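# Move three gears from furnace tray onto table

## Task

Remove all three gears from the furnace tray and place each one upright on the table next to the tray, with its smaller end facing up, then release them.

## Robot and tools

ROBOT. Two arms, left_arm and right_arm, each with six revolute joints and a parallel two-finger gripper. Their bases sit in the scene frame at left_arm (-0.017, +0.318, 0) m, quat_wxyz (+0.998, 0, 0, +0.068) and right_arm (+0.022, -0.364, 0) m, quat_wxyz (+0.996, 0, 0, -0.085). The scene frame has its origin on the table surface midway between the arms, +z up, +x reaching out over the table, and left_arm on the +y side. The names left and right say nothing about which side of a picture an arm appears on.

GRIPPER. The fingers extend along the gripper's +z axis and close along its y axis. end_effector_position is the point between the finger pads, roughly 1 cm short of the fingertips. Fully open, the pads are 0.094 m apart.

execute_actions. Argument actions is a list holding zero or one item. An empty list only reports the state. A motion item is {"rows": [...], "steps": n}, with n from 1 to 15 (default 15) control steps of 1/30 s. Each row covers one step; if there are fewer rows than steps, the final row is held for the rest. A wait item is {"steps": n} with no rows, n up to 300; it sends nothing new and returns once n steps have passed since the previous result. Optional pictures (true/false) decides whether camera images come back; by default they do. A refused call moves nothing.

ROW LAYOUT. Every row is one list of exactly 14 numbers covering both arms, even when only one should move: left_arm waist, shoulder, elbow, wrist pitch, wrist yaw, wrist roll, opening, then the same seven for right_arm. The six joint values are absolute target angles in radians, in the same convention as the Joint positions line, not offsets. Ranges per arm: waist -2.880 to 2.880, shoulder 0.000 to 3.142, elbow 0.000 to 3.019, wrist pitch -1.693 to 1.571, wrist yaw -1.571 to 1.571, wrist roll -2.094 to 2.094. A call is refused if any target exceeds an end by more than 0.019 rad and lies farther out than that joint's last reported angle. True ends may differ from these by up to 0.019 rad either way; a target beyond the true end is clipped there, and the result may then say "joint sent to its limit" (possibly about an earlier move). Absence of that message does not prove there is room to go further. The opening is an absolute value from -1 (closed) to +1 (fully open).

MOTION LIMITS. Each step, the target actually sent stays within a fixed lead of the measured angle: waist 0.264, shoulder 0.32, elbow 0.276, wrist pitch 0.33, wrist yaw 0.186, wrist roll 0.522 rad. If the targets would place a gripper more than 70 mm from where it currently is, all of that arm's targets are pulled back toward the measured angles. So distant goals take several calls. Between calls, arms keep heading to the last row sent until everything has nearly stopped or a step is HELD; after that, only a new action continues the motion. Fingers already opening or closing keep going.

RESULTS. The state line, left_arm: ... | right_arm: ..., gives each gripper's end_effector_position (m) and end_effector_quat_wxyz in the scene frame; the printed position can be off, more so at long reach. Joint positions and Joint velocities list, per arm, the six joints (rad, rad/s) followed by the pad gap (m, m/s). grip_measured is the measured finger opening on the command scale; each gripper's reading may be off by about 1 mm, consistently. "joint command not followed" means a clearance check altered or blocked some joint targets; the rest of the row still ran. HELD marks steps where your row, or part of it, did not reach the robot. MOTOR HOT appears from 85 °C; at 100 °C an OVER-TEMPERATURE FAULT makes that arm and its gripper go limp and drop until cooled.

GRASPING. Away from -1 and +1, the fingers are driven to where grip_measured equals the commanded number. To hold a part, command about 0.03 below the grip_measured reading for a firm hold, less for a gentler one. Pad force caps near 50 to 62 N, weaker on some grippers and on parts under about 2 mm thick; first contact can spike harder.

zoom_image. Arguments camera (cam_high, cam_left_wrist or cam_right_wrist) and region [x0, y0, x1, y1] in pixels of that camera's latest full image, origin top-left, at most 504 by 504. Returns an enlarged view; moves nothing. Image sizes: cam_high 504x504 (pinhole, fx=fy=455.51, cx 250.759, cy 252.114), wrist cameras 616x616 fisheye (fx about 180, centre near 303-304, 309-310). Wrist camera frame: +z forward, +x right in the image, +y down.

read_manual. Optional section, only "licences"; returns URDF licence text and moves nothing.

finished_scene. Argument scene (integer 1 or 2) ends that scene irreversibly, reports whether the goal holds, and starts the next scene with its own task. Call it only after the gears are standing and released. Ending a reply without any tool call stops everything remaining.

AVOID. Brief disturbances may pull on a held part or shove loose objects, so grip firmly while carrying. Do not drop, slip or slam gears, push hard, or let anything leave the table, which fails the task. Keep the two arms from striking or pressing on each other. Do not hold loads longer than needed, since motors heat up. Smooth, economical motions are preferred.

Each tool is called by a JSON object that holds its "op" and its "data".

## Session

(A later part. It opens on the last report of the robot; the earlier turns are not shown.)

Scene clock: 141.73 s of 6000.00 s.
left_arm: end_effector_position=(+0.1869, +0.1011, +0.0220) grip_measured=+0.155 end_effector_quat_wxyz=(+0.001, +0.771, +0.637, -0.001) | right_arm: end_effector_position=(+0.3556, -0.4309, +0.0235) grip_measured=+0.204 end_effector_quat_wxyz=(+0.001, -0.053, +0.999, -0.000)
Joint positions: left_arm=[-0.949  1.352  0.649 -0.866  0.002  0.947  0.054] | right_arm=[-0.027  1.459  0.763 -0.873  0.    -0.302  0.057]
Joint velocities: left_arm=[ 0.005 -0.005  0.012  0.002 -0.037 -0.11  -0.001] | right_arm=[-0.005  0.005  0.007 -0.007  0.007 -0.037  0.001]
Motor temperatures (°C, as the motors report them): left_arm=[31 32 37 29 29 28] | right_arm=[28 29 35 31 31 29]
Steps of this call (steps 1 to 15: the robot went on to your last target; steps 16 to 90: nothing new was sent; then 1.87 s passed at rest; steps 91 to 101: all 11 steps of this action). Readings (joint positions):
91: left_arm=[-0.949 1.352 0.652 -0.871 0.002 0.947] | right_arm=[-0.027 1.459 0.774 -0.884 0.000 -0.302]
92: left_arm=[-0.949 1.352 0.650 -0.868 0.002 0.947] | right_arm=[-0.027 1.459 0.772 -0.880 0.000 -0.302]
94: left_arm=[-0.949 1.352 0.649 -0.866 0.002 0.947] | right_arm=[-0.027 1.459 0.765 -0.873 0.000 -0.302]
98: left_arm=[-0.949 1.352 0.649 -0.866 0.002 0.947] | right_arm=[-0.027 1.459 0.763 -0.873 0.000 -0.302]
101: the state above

{"op": "execute_actions", "data": {"actions": [{"rows":[[-0.95,1.352,0.65,-0.866,0,0.96,0.14,-0.03,1.459,0.765,-0.873,0,-0.31,0.18],[-0.95,1.352,0.65,-0.866,0,0.96,0.17,-0.03,1.459,0.765,-0.873,0,-0.31,0.21],[-0.95,1.352,0.65,-0.866,0,0.96,0.23,-0.03,1.459,0.765,-0.873,0,-0.31,0.26],[-0.95,1.35,0.66,-0.866,0,0.96,0.35,-0.03,1.455,0.775,-0.873,0,-0.31,0.37],[-0.95,1.345,0.675,-0.87,0,0.96,0.5,-0.03,1.45,0.79,-0.875,0,-0.31,0.5],[-0.95,1.335,0.69,-0.88,0,0.96,0.65,-0.03,1.443,0.805,-0.885,0,-0.31,0.65],[-0.95,1.324,0.702,-0.898,0,0.96,0.65,-0.03,1.435,0.818,-0.902,0,-0.31,0.65],[-0.95,1.311,0.713,-0.92,0,0.96,0.65,-0.03,1.425,0.83,-0.922,0,-0.31,0.65],[-0.95,1.298,0.724,-0.944,0,0.96,0.65,-0.03,1.415,0.842,-0.944,0,-0.31,0.65],[-0.95,1.285,0.735,-0.968,0,0.96,0.65,-0.03,1.405,0.854,-0.966,0,-0.31,0.65],[-0.95,1.272,0.746,-0.992,0,0.96,0.65,-0.03,1.395,0.866,-0.988,0,-0.31,0.65],[-0.95,1.259,0.758,-1.016,0,0.96,0.65,-0.03,1.385,0.878,-1.01,0,-0.31,0.65],[-0.95,1.247,0.77,-1.04,0,0.96,0.65,-0.03,1.375,0.89,-1.032,0,-0.31,0.65],[-0.95,1.238,0.784,-1.062,0,0.96,0.65,-0.03,1.365,0.902,-1.054,0,-0.31,0.65],[-0.95,1.234,0.8,-1.082,0,0.96,0.65,-0.03,1.357,0.912,-1.07,0,-0.31,0.65]],"steps":15}], "pictures": false}}

{"op": "execute_actions", "data": {"actions": [{"rows":[[-0.95,1.236,0.82,-1.098,0,0.95,0.65,-0.03,1.35,0.92,-1.08,0,-0.31,0.65],[-0.948,1.244,0.843,-1.11,0,0.94,0.65,-0.03,1.35,0.92,-1.08,0,-0.31,0.65],[-0.945,1.258,0.868,-1.118,0,0.93,0.65,-0.03,1.35,0.92,-1.08,0,-0.31,0.65],[-0.941,1.277,0.895,-1.124,0,0.92,0.65,-0.03,1.35,0.92,-1.08,0,-0.31,0.65],[-0.937,1.3,0.923,-1.13,0,0.91,0.65,-0.03,1.35,0.92,-1.08,0,-0.31,0.65],[-0.933,1.326,0.952,-1.135,0,0.9,0.65,-0.03,1.35,0.92,-1.08,0,-0.31,0.65],[-0.929,1.352,0.981,-1.14,0,0.89,0.65,-0.03,1.35,0.92,-1.08,0,-0.31,0.65],[-0.925,1.378,1.01,-1.144,0,0.88,0.65,-0.03,1.35,0.92,-1.08,0,-0.31,0.65],[-0.921,1.404,1.039,-1.148,0,0.87,0.65,-0.03,1.35,0.92,-1.08,0,-0.31,0.65],[-0.917,1.43,1.068,-1.151,0,0.86,0.65,-0.03,1.35,0.92,-1.08,0,-0.31,0.65],[-0.913,1.456,1.097,-1.154,0,0.85,0.65,-0.03,1.35,0.92,-1.08,0,-0.31,0.65],[-0.909,1.482,1.125,-1.156,0,0.84,0.65,-0.03,1.35,0.92,-1.08,0,-0.31,0.65],[-0.905,1.508,1.152,-1.158,0,0.83,0.65,-0.03,1.35,0.92,-1.08,0,-0.31,0.65],[-0.901,1.533,1.178,-1.16,0,0.82,0.65,-0.03,1.35,0.92,-1.08,0,-0.31,0.65],[-0.897,1.557,1.202,-1.161,0,0.81,0.65,-0.03,1.35,0.92,-1.08,0,-0.31,0.65]],"steps":15}], "pictures": false}}

{"op": "execute_actions", "data": {"actions": [{"rows":[[-0.893,1.58,1.223,-1.161,0,0.81,0.65,-0.03,1.35,0.92,-1.08,0,-0.31,0.65],[-0.889,1.601,1.241,-1.161,0,0.81,0.65,-0.03,1.35,0.92,-1.08,0,-0.31,0.65],[-0.885,1.62,1.256,-1.161,0,0.81,0.65,-0.03,1.35,0.92,-1.08,0,-0.31,0.65],[-0.881,1.636,1.267,-1.161,0,0.81,0.65,-0.03,1.35,0.92,-1.08,0,-0.31,0.65],[-0.878,1.649,1.275,-1.161,0,0.81,0.65,-0.03,1.35,0.92,-1.08,0,-0.31,0.65],[-0.875,1.659,1.28,-1.161,0,0.81,0.65,-0.03,1.35,0.92,-1.08,0,-0.31,0.65],[-0.873,1.667,1.283,-1.161,0,0.81,0.65,-0.03,1.35,0.92,-1.08,0,-0.31,0.65]],"steps":15}]}}

{"op": "zoom_image", "data": {"camera": "cam_left_wrist", "region": [220, 200, 390, 350]}}

Scene clock: 177.43 s of 6000.00 s.
left_arm: end_effector_position=(+0.1891, +0.0987, +0.0715) grip_measured=+0.647 end_effector_quat_wxyz=(+0.003, +0.771, +0.637, -0.001) | right_arm: end_effector_position=(+0.3644, -0.4326, +0.0733) grip_measured=+0.648 end_effector_quat_wxyz=(+0.004, -0.053, +0.999, -0.001)
Joint positions: left_arm=[-0.949  1.261  0.726 -1.031  0.002  0.948  0.077] | right_arm=[-0.027  1.388  0.849 -1.023  0.    -0.302  0.077]
Joint velocities: left_arm=[ 0.005 -0.405  0.432 -0.637 -0.022  0.007 -0.001] | right_arm=[-0.005 -0.386  0.393 -0.579 -0.037  0.022 -0.001]
Motor temperatures (°C, as the motors report them): left_arm=[31 32 35 29 29 28] | right_arm=[28 28 34 31 31 29]
Steps of this call (steps 1 to 15: the robot went on to your last target; steps 16 to 90: nothing new was sent; then 32.20 s passed at rest; steps 91 to 105: all 15 steps of this action). Readings (joint positions):
91: left_arm=[-0.949 1.352 0.649 -0.866 0.002 0.947] | right_arm=[-0.027 1.459 0.763 -0.873 0.000 -0.302]
92: left_arm=[-0.949 1.352 0.649 -0.866 0.002 0.947] | right_arm=[-0.027 1.459 0.763 -0.873 0.000 -0.302]
94: left_arm=[-0.949 1.352 0.649 -0.866 0.002 0.947] | right_arm=[-0.027 1.459 0.763 -0.873 0.000 -0.302]
98: left_arm=[-0.949 1.346 0.654 -0.883 0.002 0.948] | right_arm=[-0.027 1.455 0.768 -0.888 0.000 -0.302]
105: the state above

Scene clock: 177.93 s of 6000.00 s.
left_arm: end_effector_position=(+0.2868, +0.0136, +0.1313) grip_measured=+0.647 end_effector_quat_wxyz=(+0.030, +0.733, +0.680, +0.000) | right_arm: end_effector_position=(+0.3742, -0.4346, +0.1054) grip_measured=+0.648 end_effector_quat_wxyz=(+0.028, -0.053, +0.998, -0.007)
Joint positions: left_arm=[-0.92   1.489  1.123 -1.145  0.002  0.863  0.077] | right_arm=[-0.027  1.337  0.894 -1.07   0.    -0.302  0.077]
Joint velocities: left_arm=[ 0.142  0.796  0.711 -0.056 -0.037 -0.256  0.   ] | right_arm=[-0.005 -0.005  0.012  0.002 -0.022  0.037 -0.   ]
Motor temperatures (°C, as the motors report them): left_arm=[31 32 35 29 29 28] | right_arm=[28 28 34 31 31 29]
Steps of this call (steps 1 to 15: all 15 steps of this action). Readings (joint positions):
1: left_arm=[-0.949 1.248 0.743 -1.052 0.002 0.948] | right_arm=[-0.027 1.375 0.862 -1.040 0.000 -0.302]
2: left_arm=[-0.949 1.240 0.761 -1.070 0.002 0.948] | right_arm=[-0.027 1.363 0.874 -1.052 0.000 -0.302]
4: left_arm=[-0.949 1.239 0.805 -1.098 0.002 0.945] | right_arm=[-0.027 1.344 0.889 -1.062 0.000 -0.302]
8: left_arm=[-0.947 1.293 0.918 -1.127 0.002 0.923] | right_arm=[-0.027 1.337 0.894 -1.068 0.000 -0.302]
15: the state above

Scene clock: 178.43 s of 6000.00 s.
left_arm: end_effector_position=(+0.3287, -0.0037, +0.1030) grip_measured=+0.647 end_effector_quat_wxyz=(+0.003, +0.707, +0.707, -0.001) | right_arm: end_effector_position=(+0.3742, -0.4346, +0.1054) grip_measured=+0.648 end_effector_quat_wxyz=(+0.028, -0.053, +0.998, -0.007)
Joint positions: left_arm=[-0.883  1.653  1.24  -1.151  0.002  0.824  0.077] | right_arm=[-0.027  1.337  0.894 -1.07   0.    -0.302  0.077]
Joint velocities: left_arm=[ 0.005 -0.005 -0.012  0.002  0.051 -0.051 -0.   ] | right_arm=[ 0.005 -0.015 -0.012 -0.002 -0.007 -0.037 -0.   ]
Motor temperatures (°C, as the motors report them): left_arm=[31 32 36 29 29 28] | right_arm=[28 28 34 31 31 29]
Steps of this call (steps 1 to 15: all 15 steps of this action). Readings (joint positions):
1: left_arm=[-0.915 1.516 1.147 -1.146 0.002 0.855] | right_arm=[-0.027 1.337 0.894 -1.070 0.000 -0.302]
2: left_arm=[-0.911 1.541 1.168 -1.147 0.002 0.848] | right_arm=[-0.027 1.337 0.894 -1.070 0.000 -0.302]
4: left_arm=[-0.902 1.584 1.205 -1.147 0.002 0.839] | right_arm=[-0.027 1.337 0.894 -1.070 0.000 -0.302]
8: left_arm=[-0.888 1.641 1.239 -1.147 0.002 0.829] | right_arm=[-0.027 1.337 0.894 -1.070 0.000 -0.302]
15: the state above

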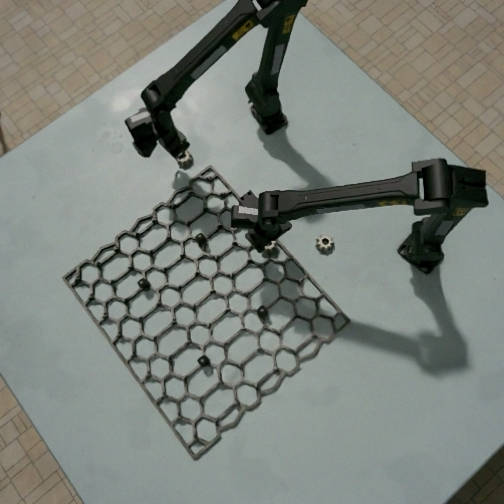

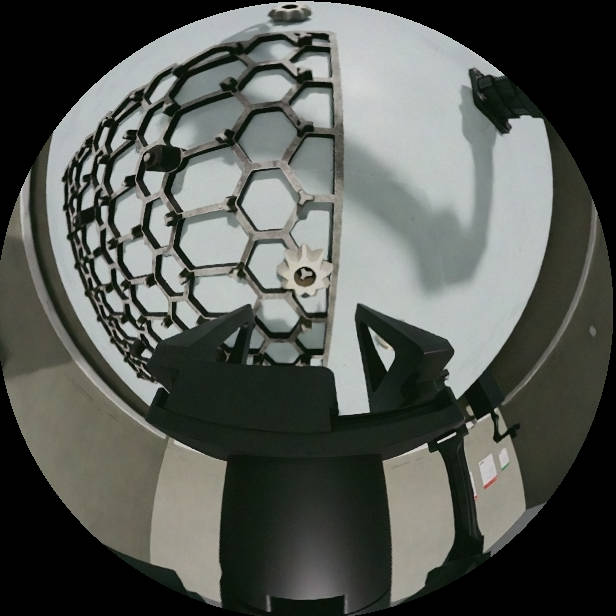

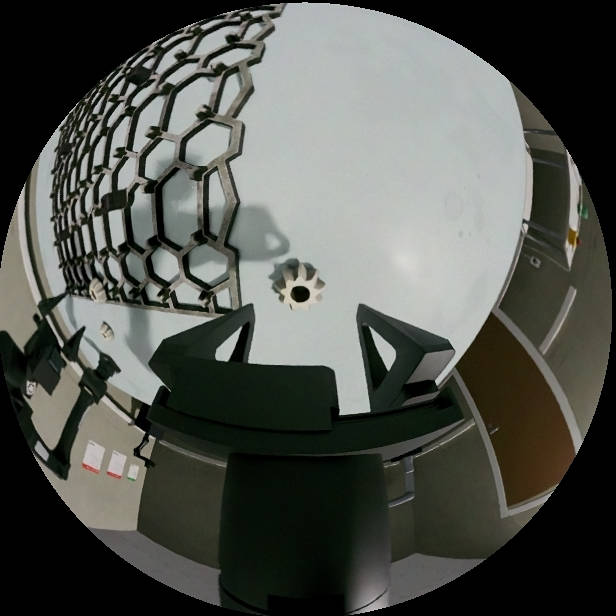

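Region (220, 200, 390, 350) of cam_left_wrist's 616x616 image, scaled by 2.965, with more detail than that image has; it fills the top 445 rows of this view, and the rest is white.

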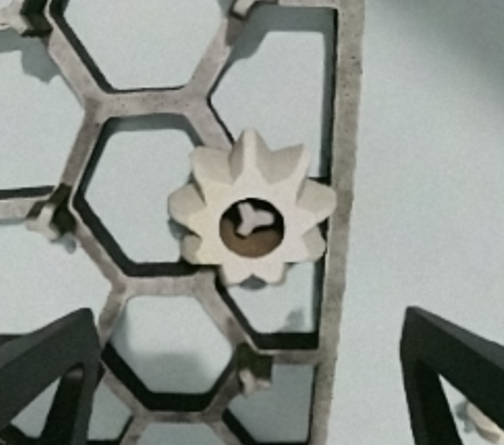

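{"op": "execute_actions", "data": {"actions": [{"rows":[[-0.898,1.67,1.243,-1.142,0,0.82,0.65,-0.03,1.345,0.91,-1.07,0,-0.31,0.65],[-0.898,1.677,1.238,-1.13,0,0.82,0.65,-0.03,1.345,0.91,-1.07,0,-0.31,0.65],[-0.898,1.684,1.233,-1.118,0,0.82,0.65,-0.03,1.345,0.91,-1.07,0,-0.31,0.65],[-0.898,1.691,1.227,-1.105,0,0.82,0.65,-0.03,1.345,0.91,-1.07,0,-0.31,0.65],[-0.898,1.698,1.221,-1.092,0,0.82,0.65,-0.03,1.345,0.91,-1.07,0,-0.31,0.65],[-0.898,1.705,1.215,-1.079,0,0.82,0.65,-0.03,1.345,0.91,-1.07,0,-0.31,0.65],[-0.898,1.712,1.209,-1.066,0,0.82,0.65,-0.03,1.345,0.91,-1.07,0,-0.31,0.65],[-0.898,1.719,1.203,-1.053,0,0.82,0.65,-0.03,1.345,0.91,-1.07,0,-0.31,0.65],[-0.898,1.726,1.197,-1.04,0,0.82,0.65,-0.03,1.345,0.91,-1.07,0,-0.31,0.65],[-0.898,1.733,1.191,-1.027,0,0.82,0.65,-0.03,1.345,0.91,-1.07,0,-0.31,0.65],[-0.898,1.739,1.185,-1.014,0,0.82,0.65,-0.03,1.345,0.91,-1.07,0,-0.31,0.65],[-0.898,1.745,1.18,-1.002,0,0.82,0.65,-0.03,1.345,0.91,-1.07,0,-0.31,0.65],[-0.898,1.75,1.175,-0.991,0,0.82,0.65,-0.03,1.345,0.91,-1.07,0,-0.31,0.65],[-0.898,1.755,1.17,-0.98,0,0.82,0.65,-0.03,1.345,0.91,-1.07,0,-0.31,0.65],[-0.898,1.759,1.166,-0.971,0,0.82,0.65,-0.03,1.345,0.91,-1.07,0,-0.31,0.65]],"steps":15}], "pictures": false}}

{"op": "execute_actions", "data": {"actions": [{"steps":10}]}}

{"op": "zoom_image", "data": {"camera": "cam_left_wrist", "region": [220, 240, 390, 390]}}

Scene clock: 196.17 s of 6000.00 s.
left_arm: end_effector_position=(+0.3350, -0.0095, +0.0526) grip_measured=+0.647 end_effector_quat_wxyz=(+0.015, +0.707, +0.707, -0.000) | right_arm: end_effector_position=(+0.3742, -0.4346, +0.1054) grip_measured=+0.648 end_effector_quat_wxyz=(+0.028, -0.053, +0.998, -0.007)
Joint positions: left_arm=[-0.883  1.722  1.182 -1.002  0.002  0.823  0.077] | right_arm=[-0.027  1.337  0.894 -1.07   0.    -0.302  0.077]
Joint velocities: left_arm=[ 0.005  0.259 -0.193  0.31  -0.022 -0.007  0.001] | right_arm=[-0.005  0.005  0.007 -0.002  0.066 -0.007 -0.001]
Motor temperatures (°C, as the motors report them): left_arm=[31 32 37 29 29 28] | right_arm=[28 28 35 31 31 29]
Steps of this call (steps 1 to 15: the robot went on to your last target; steps 16 to 90: nothing new was sent; then 14.23 s passed at rest; steps 91 to 105: all 15 steps of this action). Readings (joint positions):
91: left_arm=[-0.883 1.653 1.240 -1.151 0.002 0.823] | right_arm=[-0.027 1.337 0.894 -1.070 0.000 -0.302]
92: left_arm=[-0.883 1.653 1.240 -1.149 0.002 0.823] | right_arm=[-0.027 1.337 0.894 -1.070 0.000 -0.302]
94: left_arm=[-0.883 1.654 1.240 -1.136 0.002 0.823] | right_arm=[-0.027 1.337 0.894 -1.070 0.000 -0.302]
98: left_arm=[-0.883 1.663 1.228 -1.088 0.002 0.823] | right_arm=[-0.027 1.337 0.894 -1.070 0.000 -0.302]
105: the state above

Scene clock: 196.50 s of 6000.00 s.
left_arm: end_effector_position=(+0.3317, -0.0065, +0.0365) grip_measured=+0.647 end_effector_quat_wxyz=(+0.005, +0.707, +0.707, -0.001) | right_arm: end_effector_position=(+0.3742, -0.4346, +0.1054) grip_measured=+0.648 end_effector_quat_wxyz=(+0.028, -0.053, +0.998, -0.007)
Joint positions: left_arm=[-0.883  1.745  1.166 -0.982  0.002  0.823  0.077] | right_arm=[-0.027  1.337  0.894 -1.07   0.    -0.302  0.077]
Joint velocities: left_arm=[ 0.005  0.005 -0.007 -0.017  0.022 -0.051  0.   ] | right_arm=[-0.005 -0.005 -0.007  0.007 -0.022 -0.095 -0.001]
Motor temperatures (°C, as the motors report them): left_arm=[31 32 37 29 29 28] | right_arm=[28 28 35 31 31 29]
Steps of this call (steps 1 to 10: the robot went on to your last target). Readings (joint positions):
1: left_arm=[-0.883 1.730 1.176 -0.994 0.002 0.823] | right_arm=[-0.027 1.337 0.894 -1.070 0.000 -0.302]
2: left_arm=[-0.883 1.736 1.172 -0.989 0.002 0.823] | right_arm=[-0.027 1.337 0.894 -1.070 0.000 -0.302]
4: left_arm=[-0.883 1.744 1.166 -0.986 0.002 0.823] | right_arm=[-0.027 1.337 0.894 -1.070 0.000 -0.302]
8: left_arm=[-0.883 1.745 1.166 -0.982 0.002 0.823] | right_arm=[-0.027 1.337 0.894 -1.070 0.000 -0.302]
10: the state above

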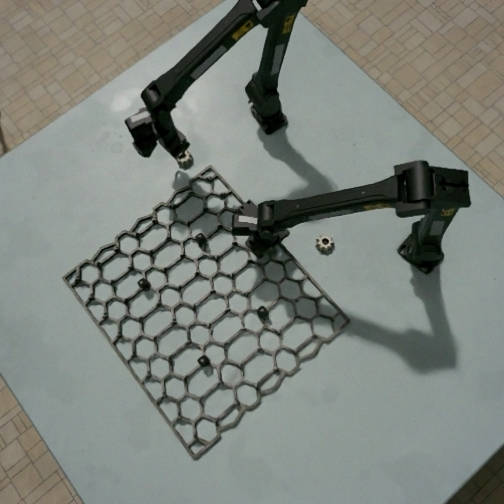

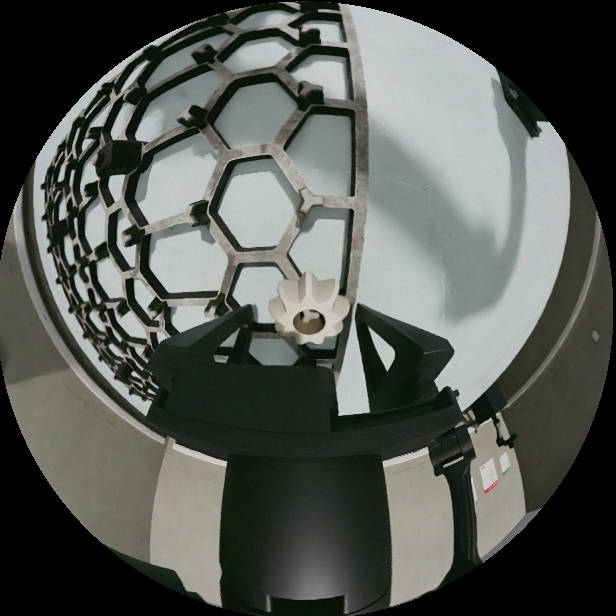

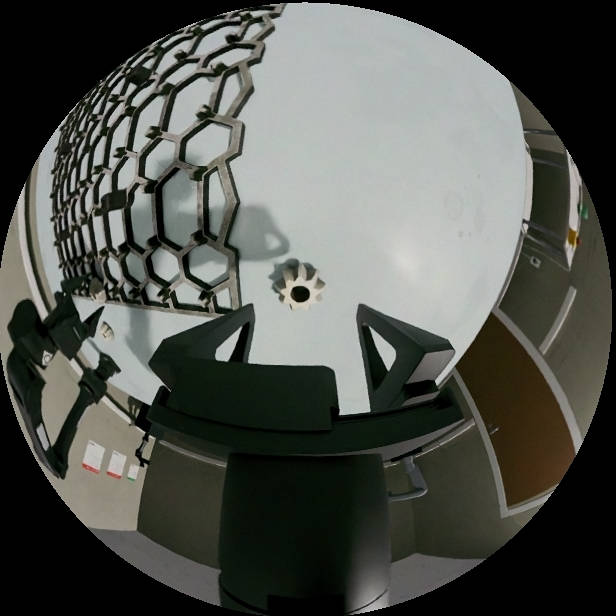

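Region (220, 240, 390, 390) of cam_left_wrist's 616x616 image, scaled by 2.965, with more detail than that image has; it fills the top 445 rows of this view, and the rest is white.

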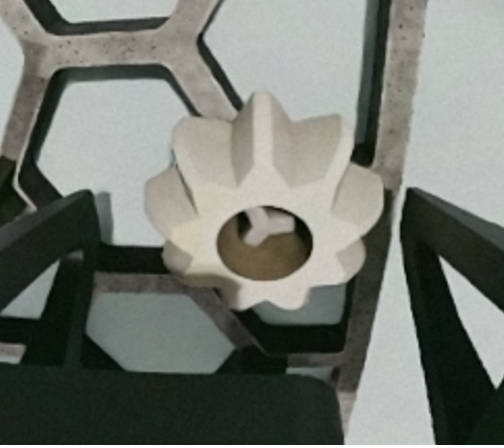

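{"op": "execute_actions", "data": {"actions": [{"rows":[[-0.908,1.755,1.152,-0.966,0,0.82,0.5,-0.03,1.345,0.91,-1.07,0,-0.31,0.65]],"steps":12}], "pictures": false}}

Scene clock: 201.73 s of 6000.00 s.
left_arm: end_effector_position=(+0.3263, -0.0096, +0.0345) grip_measured=+0.503 end_effector_quat_wxyz=(+0.004, +0.711, +0.703, -0.001) | right_arm: end_effector_position=(+0.3742, -0.4346, +0.1054) grip_measured=+0.648 end_effector_quat_wxyz=(+0.028, -0.053, +0.998, -0.007)
Joint positions: left_arm=[-0.896  1.745  1.159 -0.977  0.002  0.823  0.071] | right_arm=[-0.027  1.337  0.894 -1.07   0.    -0.302  0.077]
Joint velocities: left_arm=[ 0.005 -0.015  0.012  0.002 -0.007 -0.037  0.001] | right_arm=[ 0.005 -0.005  0.002  0.002 -0.037 -0.037 -0.   ]
Motor temperatures (°C, as the motors report them): left_arm=[31 33 37 29 29 28] | right_arm=[28 28 35 31 31 29]
Steps of this call (steps 1 to 30: the robot went on to your last target; steps 31 to 90: nothing new was sent; then 1.83 s passed at rest; steps 91 to 102: all 12 steps of this action). Readings (joint positions):
91: left_arm=[-0.884 1.745 1.165 -0.981 0.002 0.823] | right_arm=[-0.027 1.337 0.894 -1.070 0.000 -0.302]
92: left_arm=[-0.885 1.745 1.164 -0.979 0.002 0.823] | right_arm=[-0.027 1.337 0.894 -1.070 0.000 -0.302]
94: left_arm=[-0.889 1.745 1.161 -0.977 0.002 0.823] | right_arm=[-0.027 1.337 0.894 -1.070 0.000 -0.302]
98: left_arm=[-0.896 1.745 1.159 -0.977 0.002 0.823] | right_arm=[-0.027 1.337 0.894 -1.070 0.000 -0.302]
102: the state above

{"op": "execute_actions", "data": {"actions": [{"rows":[[-0.896,1.75,1.158,-0.972,0,0.82,0.45,-0.03,1.345,0.91,-1.07,0,-0.31,0.65],[-0.896,1.75,1.158,-0.972,0,0.82,0.4,-0.03,1.345,0.91,-1.07,0,-0.31,0.65],[-0.896,1.75,1.158,-0.972,0,0.82,0.36,-0.03,1.345,0.91,-1.07,0,-0.31,0.65],[-0.896,1.75,1.158,-0.972,0,0.82,0.32,-0.03,1.345,0.91,-1.07,0,-0.31,0.65],[-0.896,1.75,1.158,-0.972,0,0.82,0.28,-0.03,1.345,0.91,-1.07,0,-0.31,0.65],[-0.896,1.75,1.158,-0.972,0,0.82,0.25,-0.03,1.345,0.91,-1.07,0,-0.31,0.65],[-0.896,1.75,1.158,-0.972,0,0.82,0.22,-0.03,1.345,0.91,-1.07,0,-0.31,0.65],[-0.896,1.75,1.158,-0.972,0,0.82,0.19,-0.03,1.345,0.91,-1.07,0,-0.31,0.65],[-0.896,1.75,1.158,-0.972,0,0.82,0.16,-0.03,1.345,0.91,-1.07,0,-0.31,0.65],[-0.896,1.75,1.158,-0.972,0,0.82,0.13,-0.03,1.345,0.91,-1.07,0,-0.31,0.65]],"steps":13}]}}

Scene clock: 211.67 s of 6000.00 s.
left_arm: end_effector_position=(+0.3265, -0.0097, +0.0345) grip_measured=+0.200 end_effector_quat_wxyz=(+0.004, +0.711, +0.703, -0.000) | right_arm: end_effector_position=(+0.3742, -0.4346, +0.1054) grip_measured=+0.648 end_effector_quat_wxyz=(+0.028, -0.053, +0.998, -0.007)
Joint positions: left_arm=[-0.896  1.745  1.159 -0.976  0.001  0.823  0.056] | right_arm=[-0.027  1.337  0.894 -1.07   0.    -0.302  0.077]
Joint velocities: left_arm=[-0.015 -0.005  0.017  0.002 -0.007 -0.037 -0.001] | right_arm=[-0.005 -0.015 -0.002  0.002 -0.051 -0.007  0.   ]
Motor temperatures (°C, as the motors report them): left_arm=[31 33 36 29 29 28] | right_arm=[28 28 35 31 31 29]
Steps of this call (steps 1 to 15: the robot went on to your last target; steps 16 to 90: nothing new was sent; then 6.50 s passed at rest; steps 91 to 103: all 13 steps of this action). Readings (joint positions):
91: left_arm=[-0.896 1.745 1.159 -0.977 0.002 0.823] | right_arm=[-0.027 1.337 0.894 -1.070 0.000 -0.302]
92: left_arm=[-0.896 1.745 1.159 -0.977 0.002 0.823] | right_arm=[-0.027 1.337 0.894 -1.070 0.000 -0.302]
94: left_arm=[-0.896 1.745 1.159 -0.977 0.002 0.823] | right_arm=[-0.027 1.337 0.894 -1.070 0.000 -0.302]
98: left_arm=[-0.896 1.745 1.159 -0.976 0.001 0.823] | right_arm=[-0.027 1.337 0.894 -1.070 0.000 -0.302]
103: the state above

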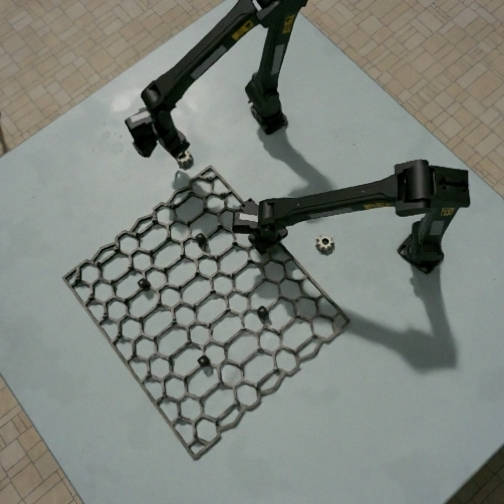

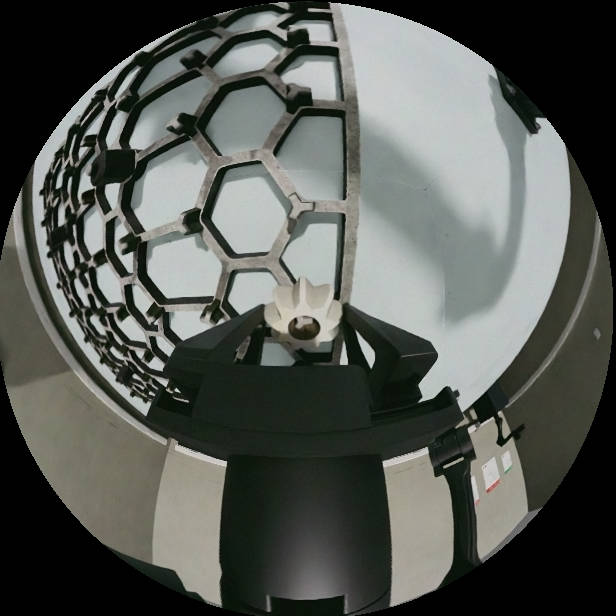

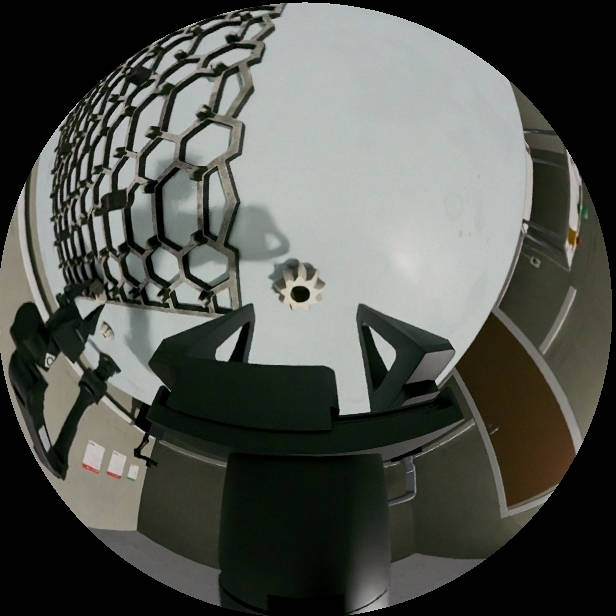

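{"op": "execute_actions", "data": {"actions": [{"rows":[[-0.896,1.73,1.19,-0.979,0,0.82,0.15,-0.03,1.345,0.91,-1.07,0,-0.31,0.65],[-0.896,1.725,1.2,-0.984,0,0.82,0.15,-0.03,1.345,0.91,-1.07,0,-0.31,0.65],[-0.896,1.72,1.208,-0.991,0,0.82,0.15,-0.03,1.345,0.91,-1.07,0,-0.31,0.65],[-0.896,1.716,1.213,-0.999,0,0.82,0.15,-0.03,1.345,0.91,-1.07,0,-0.31,0.65],[-0.896,1.712,1.218,-1.008,0,0.82,0.15,-0.03,1.345,0.91,-1.07,0,-0.31,0.65],[-0.896,1.708,1.223,-1.017,0,0.82,0.15,-0.03,1.345,0.91,-1.07,0,-0.31,0.65],[-0.896,1.704,1.228,-1.026,0,0.82,0.15,-0.03,1.345,0.91,-1.07,0,-0.31,0.65],[-0.896,1.7,1.233,-1.035,0,0.82,0.15,-0.03,1.345,0.91,-1.07,0,-0.31,0.65],[-0.896,1.696,1.238,-1.044,0,0.82,0.15,-0.03,1.345,0.91,-1.07,0,-0.31,0.65],[-0.896,1.692,1.243,-1.053,0,0.82,0.15,-0.03,1.345,0.91,-1.07,0,-0.31,0.65],[-0.896,1.688,1.248,-1.063,0,0.82,0.15,-0.03,1.345,0.91,-1.07,0,-0.31,0.65],[-0.896,1.684,1.252,-1.073,0,0.82,0.15,-0.03,1.345,0.91,-1.07,0,-0.31,0.65],[-0.896,1.68,1.256,-1.083,0,0.82,0.15,-0.03,1.345,0.91,-1.07,0,-0.31,0.65],[-0.896,1.676,1.26,-1.092,0,0.82,0.15,-0.03,1.345,0.91,-1.07,0,-0.31,0.65],[-0.896,1.672,1.264,-1.1,0,0.82,0.15,-0.03,1.345,0.91,-1.07,0,-0.31,0.65]],"steps":15}], "pictures": false}}

{"op": "execute_actions", "data": {"actions": [{"steps":6}]}}

Scene clock: 228.63 s of 6000.00 s.
left_arm: end_effector_position=(+0.3244, -0.0077, +0.0633) grip_measured=+0.200 end_effector_quat_wxyz=(-0.006, +0.711, +0.703, -0.001) | right_arm: end_effector_position=(+0.3742, -0.4346, +0.1054) grip_measured=+0.648 end_effector_quat_wxyz=(+0.028, -0.053, +0.998, -0.007)
Joint positions: left_arm=[-0.896  1.71   1.198 -1.071  0.001  0.823  0.056] | right_arm=[-0.027  1.337  0.894 -1.07   0.    -0.302  0.077]
Joint velocities: left_arm=[-0.015 -0.171  0.105 -0.315  0.022 -0.007 -0.   ] | right_arm=[-0.005  0.005  0.007  0.012  0.007 -0.037 -0.   ]
Motor temperatures (°C, as the motors report them): left_arm=[31 33 36 29 29 28] | right_arm=[28 28 35 31 31 29]
Steps of this call (steps 1 to 15: the robot went on to your last target; steps 16 to 90: nothing new was sent; then 13.47 s passed at rest; steps 91 to 105: all 15 steps of this action). Readings (joint positions):
91: left_arm=[-0.896 1.745 1.159 -0.976 0.001 0.823] | right_arm=[-0.027 1.337 0.894 -1.070 0.000 -0.302]
92: left_arm=[-0.896 1.745 1.159 -0.976 0.001 0.823] | right_arm=[-0.027 1.337 0.894 -1.070 0.000 -0.302]
94: left_arm=[-0.896 1.745 1.160 -0.977 0.001 0.823] | right_arm=[-0.027 1.337 0.894 -1.070 0.000 -0.302]
98: left_arm=[-0.896 1.742 1.171 -1.001 0.001 0.823] | right_arm=[-0.027 1.337 0.894 -1.070 0.000 -0.302]
105: the state above

Scene clock: 228.83 s of 6000.00 s.
left_arm: end_effector_position=(+0.3260, -0.0092, +0.0776) grip_measured=+0.200 end_effector_quat_wxyz=(+0.003, +0.711, +0.703, -0.001) | right_arm: end_effector_position=(+0.3742, -0.4346, +0.1054) grip_measured=+0.648 end_effector_quat_wxyz=(+0.028, -0.053, +0.998, -0.007)
Joint positions: left_arm=[-0.896  1.687  1.211 -1.089  0.001  0.823  0.056] | right_arm=[-0.027  1.337  0.894 -1.07   0.    -0.302  0.077]
Joint velocities: left_arm=[ 0.005 -0.015  0.027  0.002  0.095  0.007  0.   ] | right_arm=[ 0.005 -0.015  0.007  0.007 -0.037  0.066 -0.   ]
Motor temperatures (°C, as the motors report them): left_arm=[31 33 36 29 29 28] | right_arm=[28 28 35 31 31 29]
Steps of this call (steps 1 to 6: the robot went on to your last target). Readings (joint positions):
1: left_arm=[-0.896 1.704 1.202 -1.079 0.001 0.823] | right_arm=[-0.027 1.337 0.894 -1.070 0.000 -0.302]
2: left_arm=[-0.896 1.698 1.204 -1.084 0.001 0.823] | right_arm=[-0.027 1.337 0.894 -1.070 0.000 -0.302]
4: left_arm=[-0.896 1.690 1.208 -1.088 0.001 0.823] | right_arm=[-0.027 1.337 0.894 -1.070 0.000 -0.302]
6: the state above

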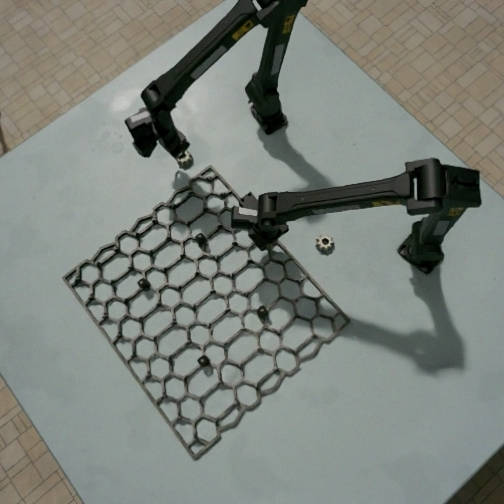

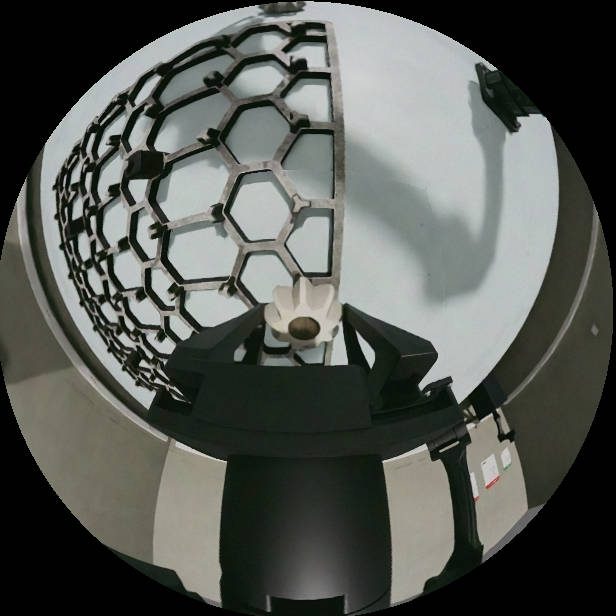

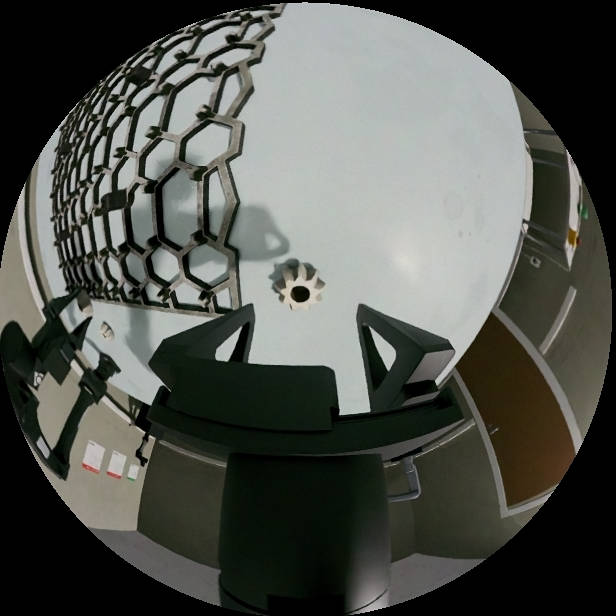

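{"op": "execute_actions", "data": {"actions": [{"rows":[[-0.908,1.687,1.235,-1.089,0,0.8,0.15,-0.03,1.345,0.91,-1.07,0,-0.31,0.65],[-0.922,1.687,1.235,-1.089,0,0.78,0.15,-0.03,1.345,0.91,-1.07,0,-0.31,0.65],[-0.94,1.687,1.235,-1.089,0,0.76,0.15,-0.03,1.345,0.91,-1.07,0,-0.31,0.65],[-0.962,1.687,1.235,-1.089,0,0.74,0.15,-0.03,1.345,0.91,-1.07,0,-0.31,0.65],[-0.987,1.687,1.235,-1.089,0,0.72,0.15,-0.03,1.345,0.91,-1.07,0,-0.31,0.65],[-1.014,1.687,1.235,-1.089,0,0.7,0.15,-0.03,1.345,0.91,-1.07,0,-0.31,0.65],[-1.042,1.687,1.235,-1.089,0,0.68,0.15,-0.03,1.345,0.91,-1.07,0,-0.31,0.65],[-1.07,1.687,1.235,-1.089,0,0.66,0.15,-0.03,1.345,0.91,-1.07,0,-0.31,0.65],[-1.098,1.687,1.235,-1.089,0,0.64,0.15,-0.03,1.345,0.91,-1.07,0,-0.31,0.65],[-1.125,1.687,1.235,-1.089,0,0.62,0.15,-0.03,1.345,0.91,-1.07,0,-0.31,0.65],[-1.15,1.687,1.235,-1.089,0,0.6,0.15,-0.03,1.345,0.91,-1.07,0,-0.31,0.65],[-1.173,1.69,1.23,-1.089,0,0.6,0.15,-0.03,1.345,0.91,-1.07,0,-0.31,0.65],[-1.193,1.694,1.222,-1.085,0,0.6,0.15,-0.03,1.345,0.91,-1.07,0,-0.31,0.65],[-1.21,1.699,1.216,-1.078,0,0.6,0.15,-0.03,1.345,0.91,-1.07,0,-0.31,0.65],[-1.224,1.704,1.212,-1.07,0,0.6,0.15,-0.03,1.345,0.91,-1.07,0,-0.31,0.65]],"steps":15}], "pictures": false}}

{"op": "execute_actions", "data": {"actions": [{"rows":[[-1.235,1.709,1.208,-1.061,0,0.6,0.15,-0.03,1.345,0.91,-1.07,0,-0.31,0.65],[-1.243,1.714,1.204,-1.051,0,0.6,0.15,-0.03,1.345,0.91,-1.07,0,-0.31,0.65],[-1.248,1.719,1.2,-1.041,0,0.6,0.15,-0.03,1.345,0.91,-1.07,0,-0.31,0.65],[-1.25,1.724,1.195,-1.031,0,0.6,0.15,-0.03,1.345,0.91,-1.07,0,-0.31,0.65],[-1.25,1.729,1.19,-1.021,0,0.6,0.15,-0.03,1.345,0.91,-1.07,0,-0.31,0.65],[-1.25,1.734,1.185,-1.011,0,0.6,0.15,-0.03,1.345,0.91,-1.07,0,-0.31,0.65],[-1.25,1.739,1.18,-1.001,0,0.6,0.15,-0.03,1.345,0.91,-1.07,0,-0.31,0.65],[-1.25,1.744,1.175,-0.991,0,0.6,0.15,-0.03,1.345,0.91,-1.07,0,-0.31,0.65],[-1.25,1.749,1.17,-0.981,0,0.6,0.15,-0.03,1.345,0.91,-1.07,0,-0.31,0.65],[-1.25,1.753,1.166,-0.972,0,0.6,0.15,-0.03,1.345,0.91,-1.07,0,-0.31,0.65],[-1.25,1.757,1.162,-0.963,0,0.6,0.15,-0.03,1.345,0.91,-1.07,0,-0.31,0.65],[-1.25,1.761,1.158,-0.955,0,0.6,0.15,-0.03,1.345,0.91,-1.07,0,-0.31,0.65],[-1.25,1.764,1.154,-0.947,0,0.6,0.15,-0.03,1.345,0.91,-1.07,0,-0.31,0.65],[-1.25,1.767,1.151,-0.94,0,0.6,0.15,-0.03,1.345,0.91,-1.07,0,-0.31,0.65],[-1.25,1.77,1.148,-0.934,0,0.6,0.15,-0.03,1.345,0.91,-1.07,0,-0.31,0.65]],"steps":15}], "pictures": false}}

{"op": "execute_actions", "data": {"actions": [{"steps":10}]}}

Scene clock: 260.47 s of 6000.00 s.
left_arm: end_effector_position=(+0.2132, -0.0972, +0.0777) grip_measured=+0.200 end_effector_quat_wxyz=(+0.004, +0.754, +0.657, -0.001) | right_arm: end_effector_position=(+0.3742, -0.4346, +0.1054) grip_measured=+0.648 end_effector_quat_wxyz=(+0.028, -0.053, +0.998, -0.007)
Joint positions: left_arm=[-1.199  1.687  1.211 -1.087  0.     0.644  0.056] | right_arm=[-0.027  1.337  0.894 -1.07   0.    -0.302  0.077]
Joint velocities: left_arm=[-0.825 -0.005  0.007  0.09   0.081 -0.271 -0.001] | right_arm=[-0.015  0.005  0.007 -0.012 -0.037  0.051 -0.   ]
Motor temperatures (°C, as the motors report them): left_arm=[31 33 38 29 29 28] | right_arm=[28 28 35 31 31 29]
Steps of this call (steps 1 to 30: the robot went on to your last target; steps 31 to 90: nothing new was sent; then 28.13 s passed at rest; steps 91 to 105: all 15 steps of this action). Readings (joint positions):
91: left_arm=[-0.896 1.687 1.211 -1.090 0.001 0.822] | right_arm=[-0.027 1.337 0.894 -1.070 0.000 -0.302]
92: left_arm=[-0.897 1.687 1.211 -1.090 0.001 0.817] | right_arm=[-0.027 1.337 0.894 -1.070 0.000 -0.302]
94: left_arm=[-0.904 1.687 1.211 -1.090 0.001 0.798] | right_arm=[-0.027 1.337 0.894 -1.070 0.000 -0.302]
98: left_arm=[-0.970 1.687 1.211 -1.090 -0.001 0.740] | right_arm=[-0.027 1.337 0.894 -1.070 0.000 -0.302]
105: the state above

Scene clock: 260.97 s of 6000.00 s.
left_arm: end_effector_position=(+0.1855, -0.1096, +0.0268) grip_measured=+0.200 end_effector_quat_wxyz=(+0.002, +0.764, +0.645, -0.002) | right_arm: end_effector_position=(+0.3742, -0.4346, +0.1054) grip_measured=+0.648 end_effector_quat_wxyz=(+0.028, -0.053, +0.998, -0.007)
Joint positions: left_arm=[-1.263  1.755  1.148 -0.96   0.002  0.614  0.056] | right_arm=[-0.027  1.337  0.894 -1.07   0.    -0.302  0.077]
Joint velocities: left_arm=[-0.005  0.132 -0.12   0.198 -0.007 -0.125 -0.001] | right_arm=[-0.005  0.015  0.002  0.007  0.022 -0.007  0.   ]
Motor temperatures (°C, as the motors report them): left_arm=[31 33 38 29 29 28] | right_arm=[28 28 35 31 31 29]
Steps of this call (steps 1 to 15: all 15 steps of this action). Readings (joint positions):
1: left_arm=[-1.224 1.688 1.211 -1.083 0.001 0.638] | right_arm=[-0.027 1.337 0.894 -1.070 0.000 -0.302]
2: left_arm=[-1.243 1.689 1.210 -1.076 0.002 0.633] | right_arm=[-0.027 1.337 0.894 -1.070 0.000 -0.302]
4: left_arm=[-1.265 1.692 1.205 -1.059 0.002 0.627] | right_arm=[-0.027 1.337 0.894 -1.070 0.000 -0.302]
8: left_arm=[-1.266 1.710 1.187 -1.020 0.002 0.619] | right_arm=[-0.027 1.337 0.894 -1.070 0.000 -0.302]
15: the state above

Scene clock: 261.30 s of 6000.00 s.
left_arm: end_effector_position=(+0.1851, -0.1089, +0.0201) grip_measured=+0.200 end_effector_quat_wxyz=(+0.001, +0.764, +0.645, -0.001) | right_arm: end_effector_position=(+0.3742, -0.4346, +0.1054) grip_measured=+0.648 end_effector_quat_wxyz=(+0.028, -0.053, +0.998, -0.007)
Joint positions: left_arm=[-1.263  1.765  1.141 -0.945  0.002  0.613  0.056] | right_arm=[-0.027  1.337  0.894 -1.07   0.    -0.302  0.077]
Joint velocities: left_arm=[ 0.005 -0.005 -0.007 -0.022 -0.125 -0.022  0.   ] | right_arm=[ 0.015  0.005 -0.007 -0.002  0.081  0.022  0.   ]
Motor temperatures (°C, as the motors report them): left_arm=[31 33 38 29 29 28] | right_arm=[28 28 35 31 31 29]
Steps of this call (steps 1 to 10: the robot went on to your last target). Readings (joint positions):
1: left_arm=[-1.263 1.759 1.145 -0.954 0.002 0.614] | right_arm=[-0.027 1.337 0.894 -1.070 0.000 -0.302]
2: left_arm=[-1.263 1.763 1.142 -0.951 0.002 0.614] | right_arm=[-0.027 1.337 0.894 -1.070 0.000 -0.302]
4: left_arm=[-1.263 1.765 1.141 -0.949 0.002 0.614] | right_arm=[-0.027 1.337 0.894 -1.070 0.000 -0.302]
8: left_arm=[-1.263 1.765 1.141 -0.945 0.002 0.613] | right_arm=[-0.027 1.337 0.894 -1.070 0.000 -0.302]
10: the state above

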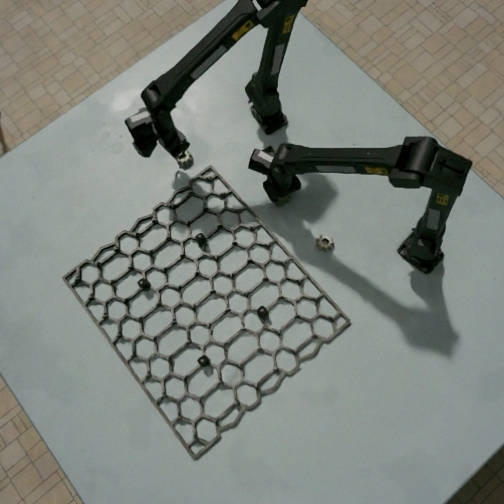

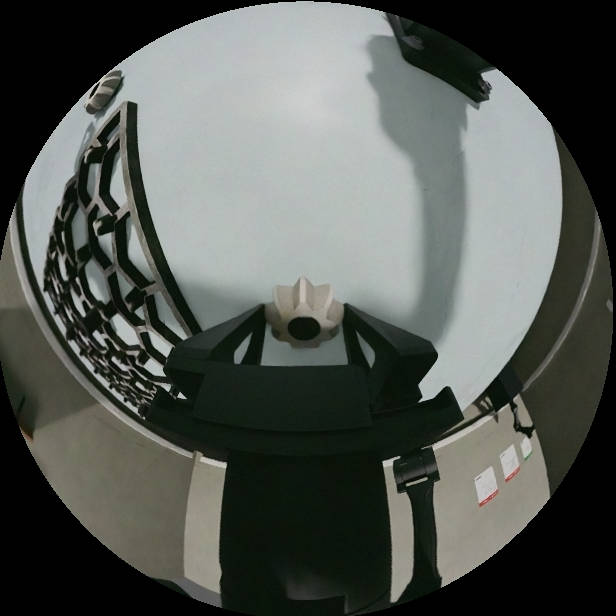

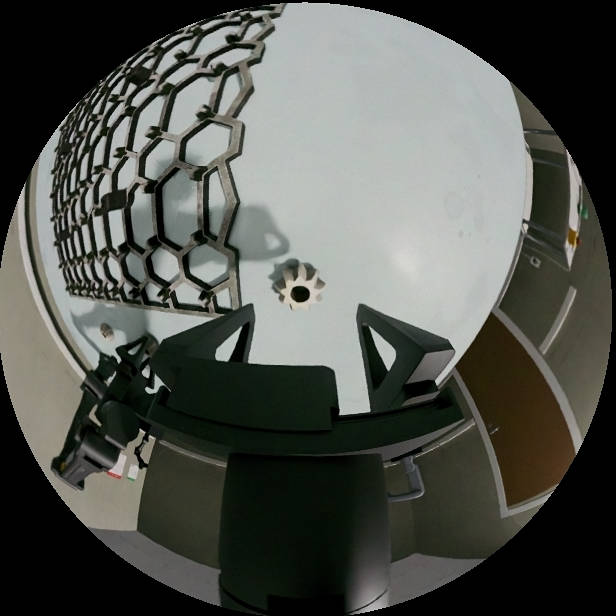

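Down 14.4 mm, which should put the gear at table level. Release and lift.

{"op": "execute_actions", "data": {"actions": [{"rows":[[-1.26,1.765,1.141,-0.945,0,0.61,0.18,-0.03,1.345,0.91,-1.07,0,-0.31,0.65],[-1.26,1.765,1.141,-0.945,0,0.61,0.21,-0.03,1.345,0.91,-1.07,0,-0.31,0.65],[-1.26,1.765,1.141,-0.945,0,0.61,0.26,-0.03,1.345,0.91,-1.07,0,-0.31,0.65],[-1.26,1.76,1.15,-0.945,0,0.61,0.38,-0.03,1.345,0.91,-1.07,0,-0.31,0.65],[-1.26,1.755,1.165,-0.948,0,0.61,0.52,-0.03,1.345,0.91,-1.07,0,-0.31,0.65],[-1.26,1.748,1.18,-0.955,0,0.61,0.65,-0.03,1.345,0.91,-1.07,0,-0.31,0.65],[-1.26,1.74,1.19,-0.97,0,0.61,0.65,-0.03,1.345,0.91,-1.07,0,-0.31,0.65],[-1.26,1.732,1.2,-0.986,0,0.61,0.65,-0.03,1.345,0.91,-1.07,0,-0.31,0.65],[-1.26,1.724,1.209,-1.002,0,0.61,0.65,-0.03,1.345,0.91,-1.07,0,-0.31,0.65],[-1.26,1.716,1.218,-1.018,0,0.61,0.65,-0.03,1.345,0.91,-1.07,0,-0.31,0.65],[-1.26,1.708,1.227,-1.034,0,0.61,0.65,-0.03,1.345,0.91,-1.07,0,-0.31,0.65],[-1.26,1.7,1.236,-1.05,0,0.61,0.65,-0.03,1.345,0.91,-1.07,0,-0.31,0.65],[-1.26,1.692,1.244,-1.066,0,0.61,0.65,-0.03,1.345,0.91,-1.07,0,-0.31,0.65],[-1.26,1.685,1.251,-1.08,0,0.61,0.65,-0.03,1.345,0.91,-1.07,0,-0.31,0.65],[-1.26,1.68,1.257,-1.092,0,0.61,0.65,-0.03,1.345,0.91,-1.07,0,-0.31,0.65]],"steps":15}], "pictures": false}}

{"op": "execute_actions", "data": {"actions": [{"steps":8}]}}

Scene clock: 272.60 s of 6000.00 s.
left_arm: end_effector_position=(+0.1857, -0.1101, +0.0604) grip_measured=+0.647 end_effector_quat_wxyz=(-0.002, +0.764, +0.645, -0.000) | right_arm: end_effector_position=(+0.3742, -0.4346, +0.1054) grip_measured=+0.648 end_effector_quat_wxyz=(+0.028, -0.053, +0.998, -0.007)
Joint positions: left_arm=[-1.263  1.713  1.194 -1.056  0.002  0.613  0.077] | right_arm=[-0.027  1.337  0.894 -1.07   0.    -0.302  0.077]
Joint velocities: left_arm=[-0.015 -0.317  0.276 -0.379  0.066  0.022 -0.002] | right_arm=[-0.005  0.005 -0.002 -0.037 -0.066  0.022  0.   ]
Motor temperatures (°C, as the motors report them): left_arm=[31 33 37 29 29 28] | right_arm=[28 28 35 31 31 29]
Steps of this call (steps 1 to 30: the robot went on to your last target; steps 31 to 90: nothing new was sent; then 7.80 s passed at rest; steps 91 to 105: all 15 steps of this action). Readings (joint positions):
91: left_arm=[-1.263 1.765 1.141 -0.945 0.002 0.613] | right_arm=[-0.027 1.337 0.894 -1.070 0.000 -0.302]
92: left_arm=[-1.263 1.765 1.141 -0.945 0.002 0.613] | right_arm=[-0.027 1.337 0.894 -1.070 0.000 -0.302]
94: left_arm=[-1.263 1.765 1.141 -0.945 0.002 0.613] | right_arm=[-0.027 1.337 0.894 -1.070 0.000 -0.302]
98: left_arm=[-1.263 1.761 1.144 -0.956 0.002 0.613] | right_arm=[-0.027 1.337 0.894 -1.070 0.000 -0.302]
105: the state above

Scene clock: 272.87 s of 6000.00 s.
left_arm: end_effector_position=(+0.1902, -0.1196, +0.0928) grip_measured=+0.647 end_effector_quat_wxyz=(+0.025, +0.764, +0.645, -0.007) | right_arm: end_effector_position=(+0.3742, -0.4346, +0.1054) grip_measured=+0.648 end_effector_quat_wxyz=(+0.028, -0.053, +0.998, -0.007)
Joint positions: left_arm=[-1.263  1.667  1.227 -1.08   0.002  0.613  0.077] | right_arm=[-0.027  1.337  0.894 -1.07   0.    -0.302  0.077]
Joint velocities: left_arm=[-0.015 -0.005  0.007 -0.037 -0.051 -0.007  0.   ] | right_arm=[ 0.005  0.005  0.022  0.002 -0.037 -0.066 -0.   ]
Motor temperatures (°C, as the motors report them): left_arm=[31 33 37 29 29 28] | right_arm=[28 28 35 31 31 29]
Steps of this call (steps 1 to 8: the robot went on to your last target). Readings (joint positions):
1: left_arm=[-1.263 1.703 1.203 -1.066 0.002 0.613] | right_arm=[-0.027 1.337 0.894 -1.070 0.000 -0.302]
2: left_arm=[-1.263 1.693 1.211 -1.073 0.002 0.613] | right_arm=[-0.027 1.337 0.894 -1.070 0.000 -0.302]
4: left_arm=[-1.263 1.676 1.222 -1.077 0.002 0.613] | right_arm=[-0.027 1.337 0.894 -1.070 0.000 -0.302]
8: the state above

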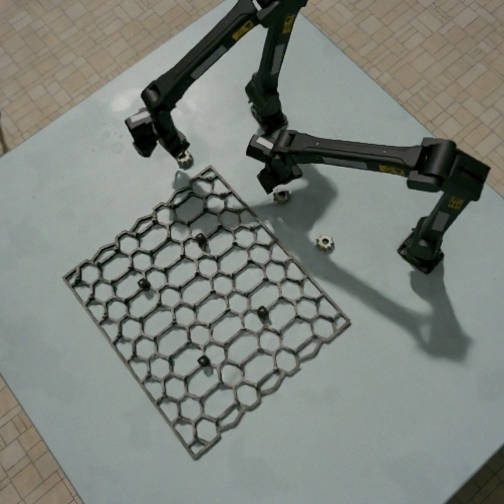

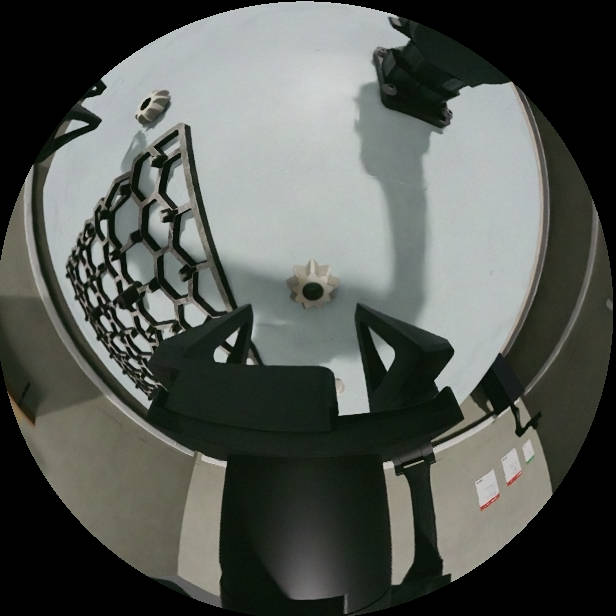

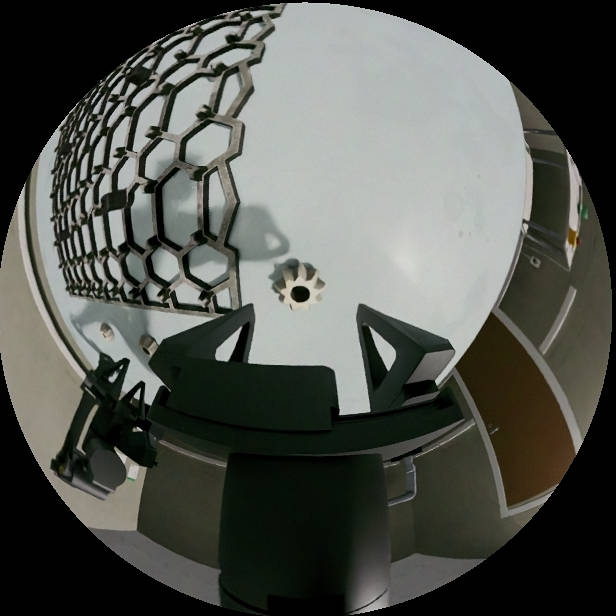

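{"op": "finished_scene", "data": {"scene": 2}}

The scene is finished: the task was done.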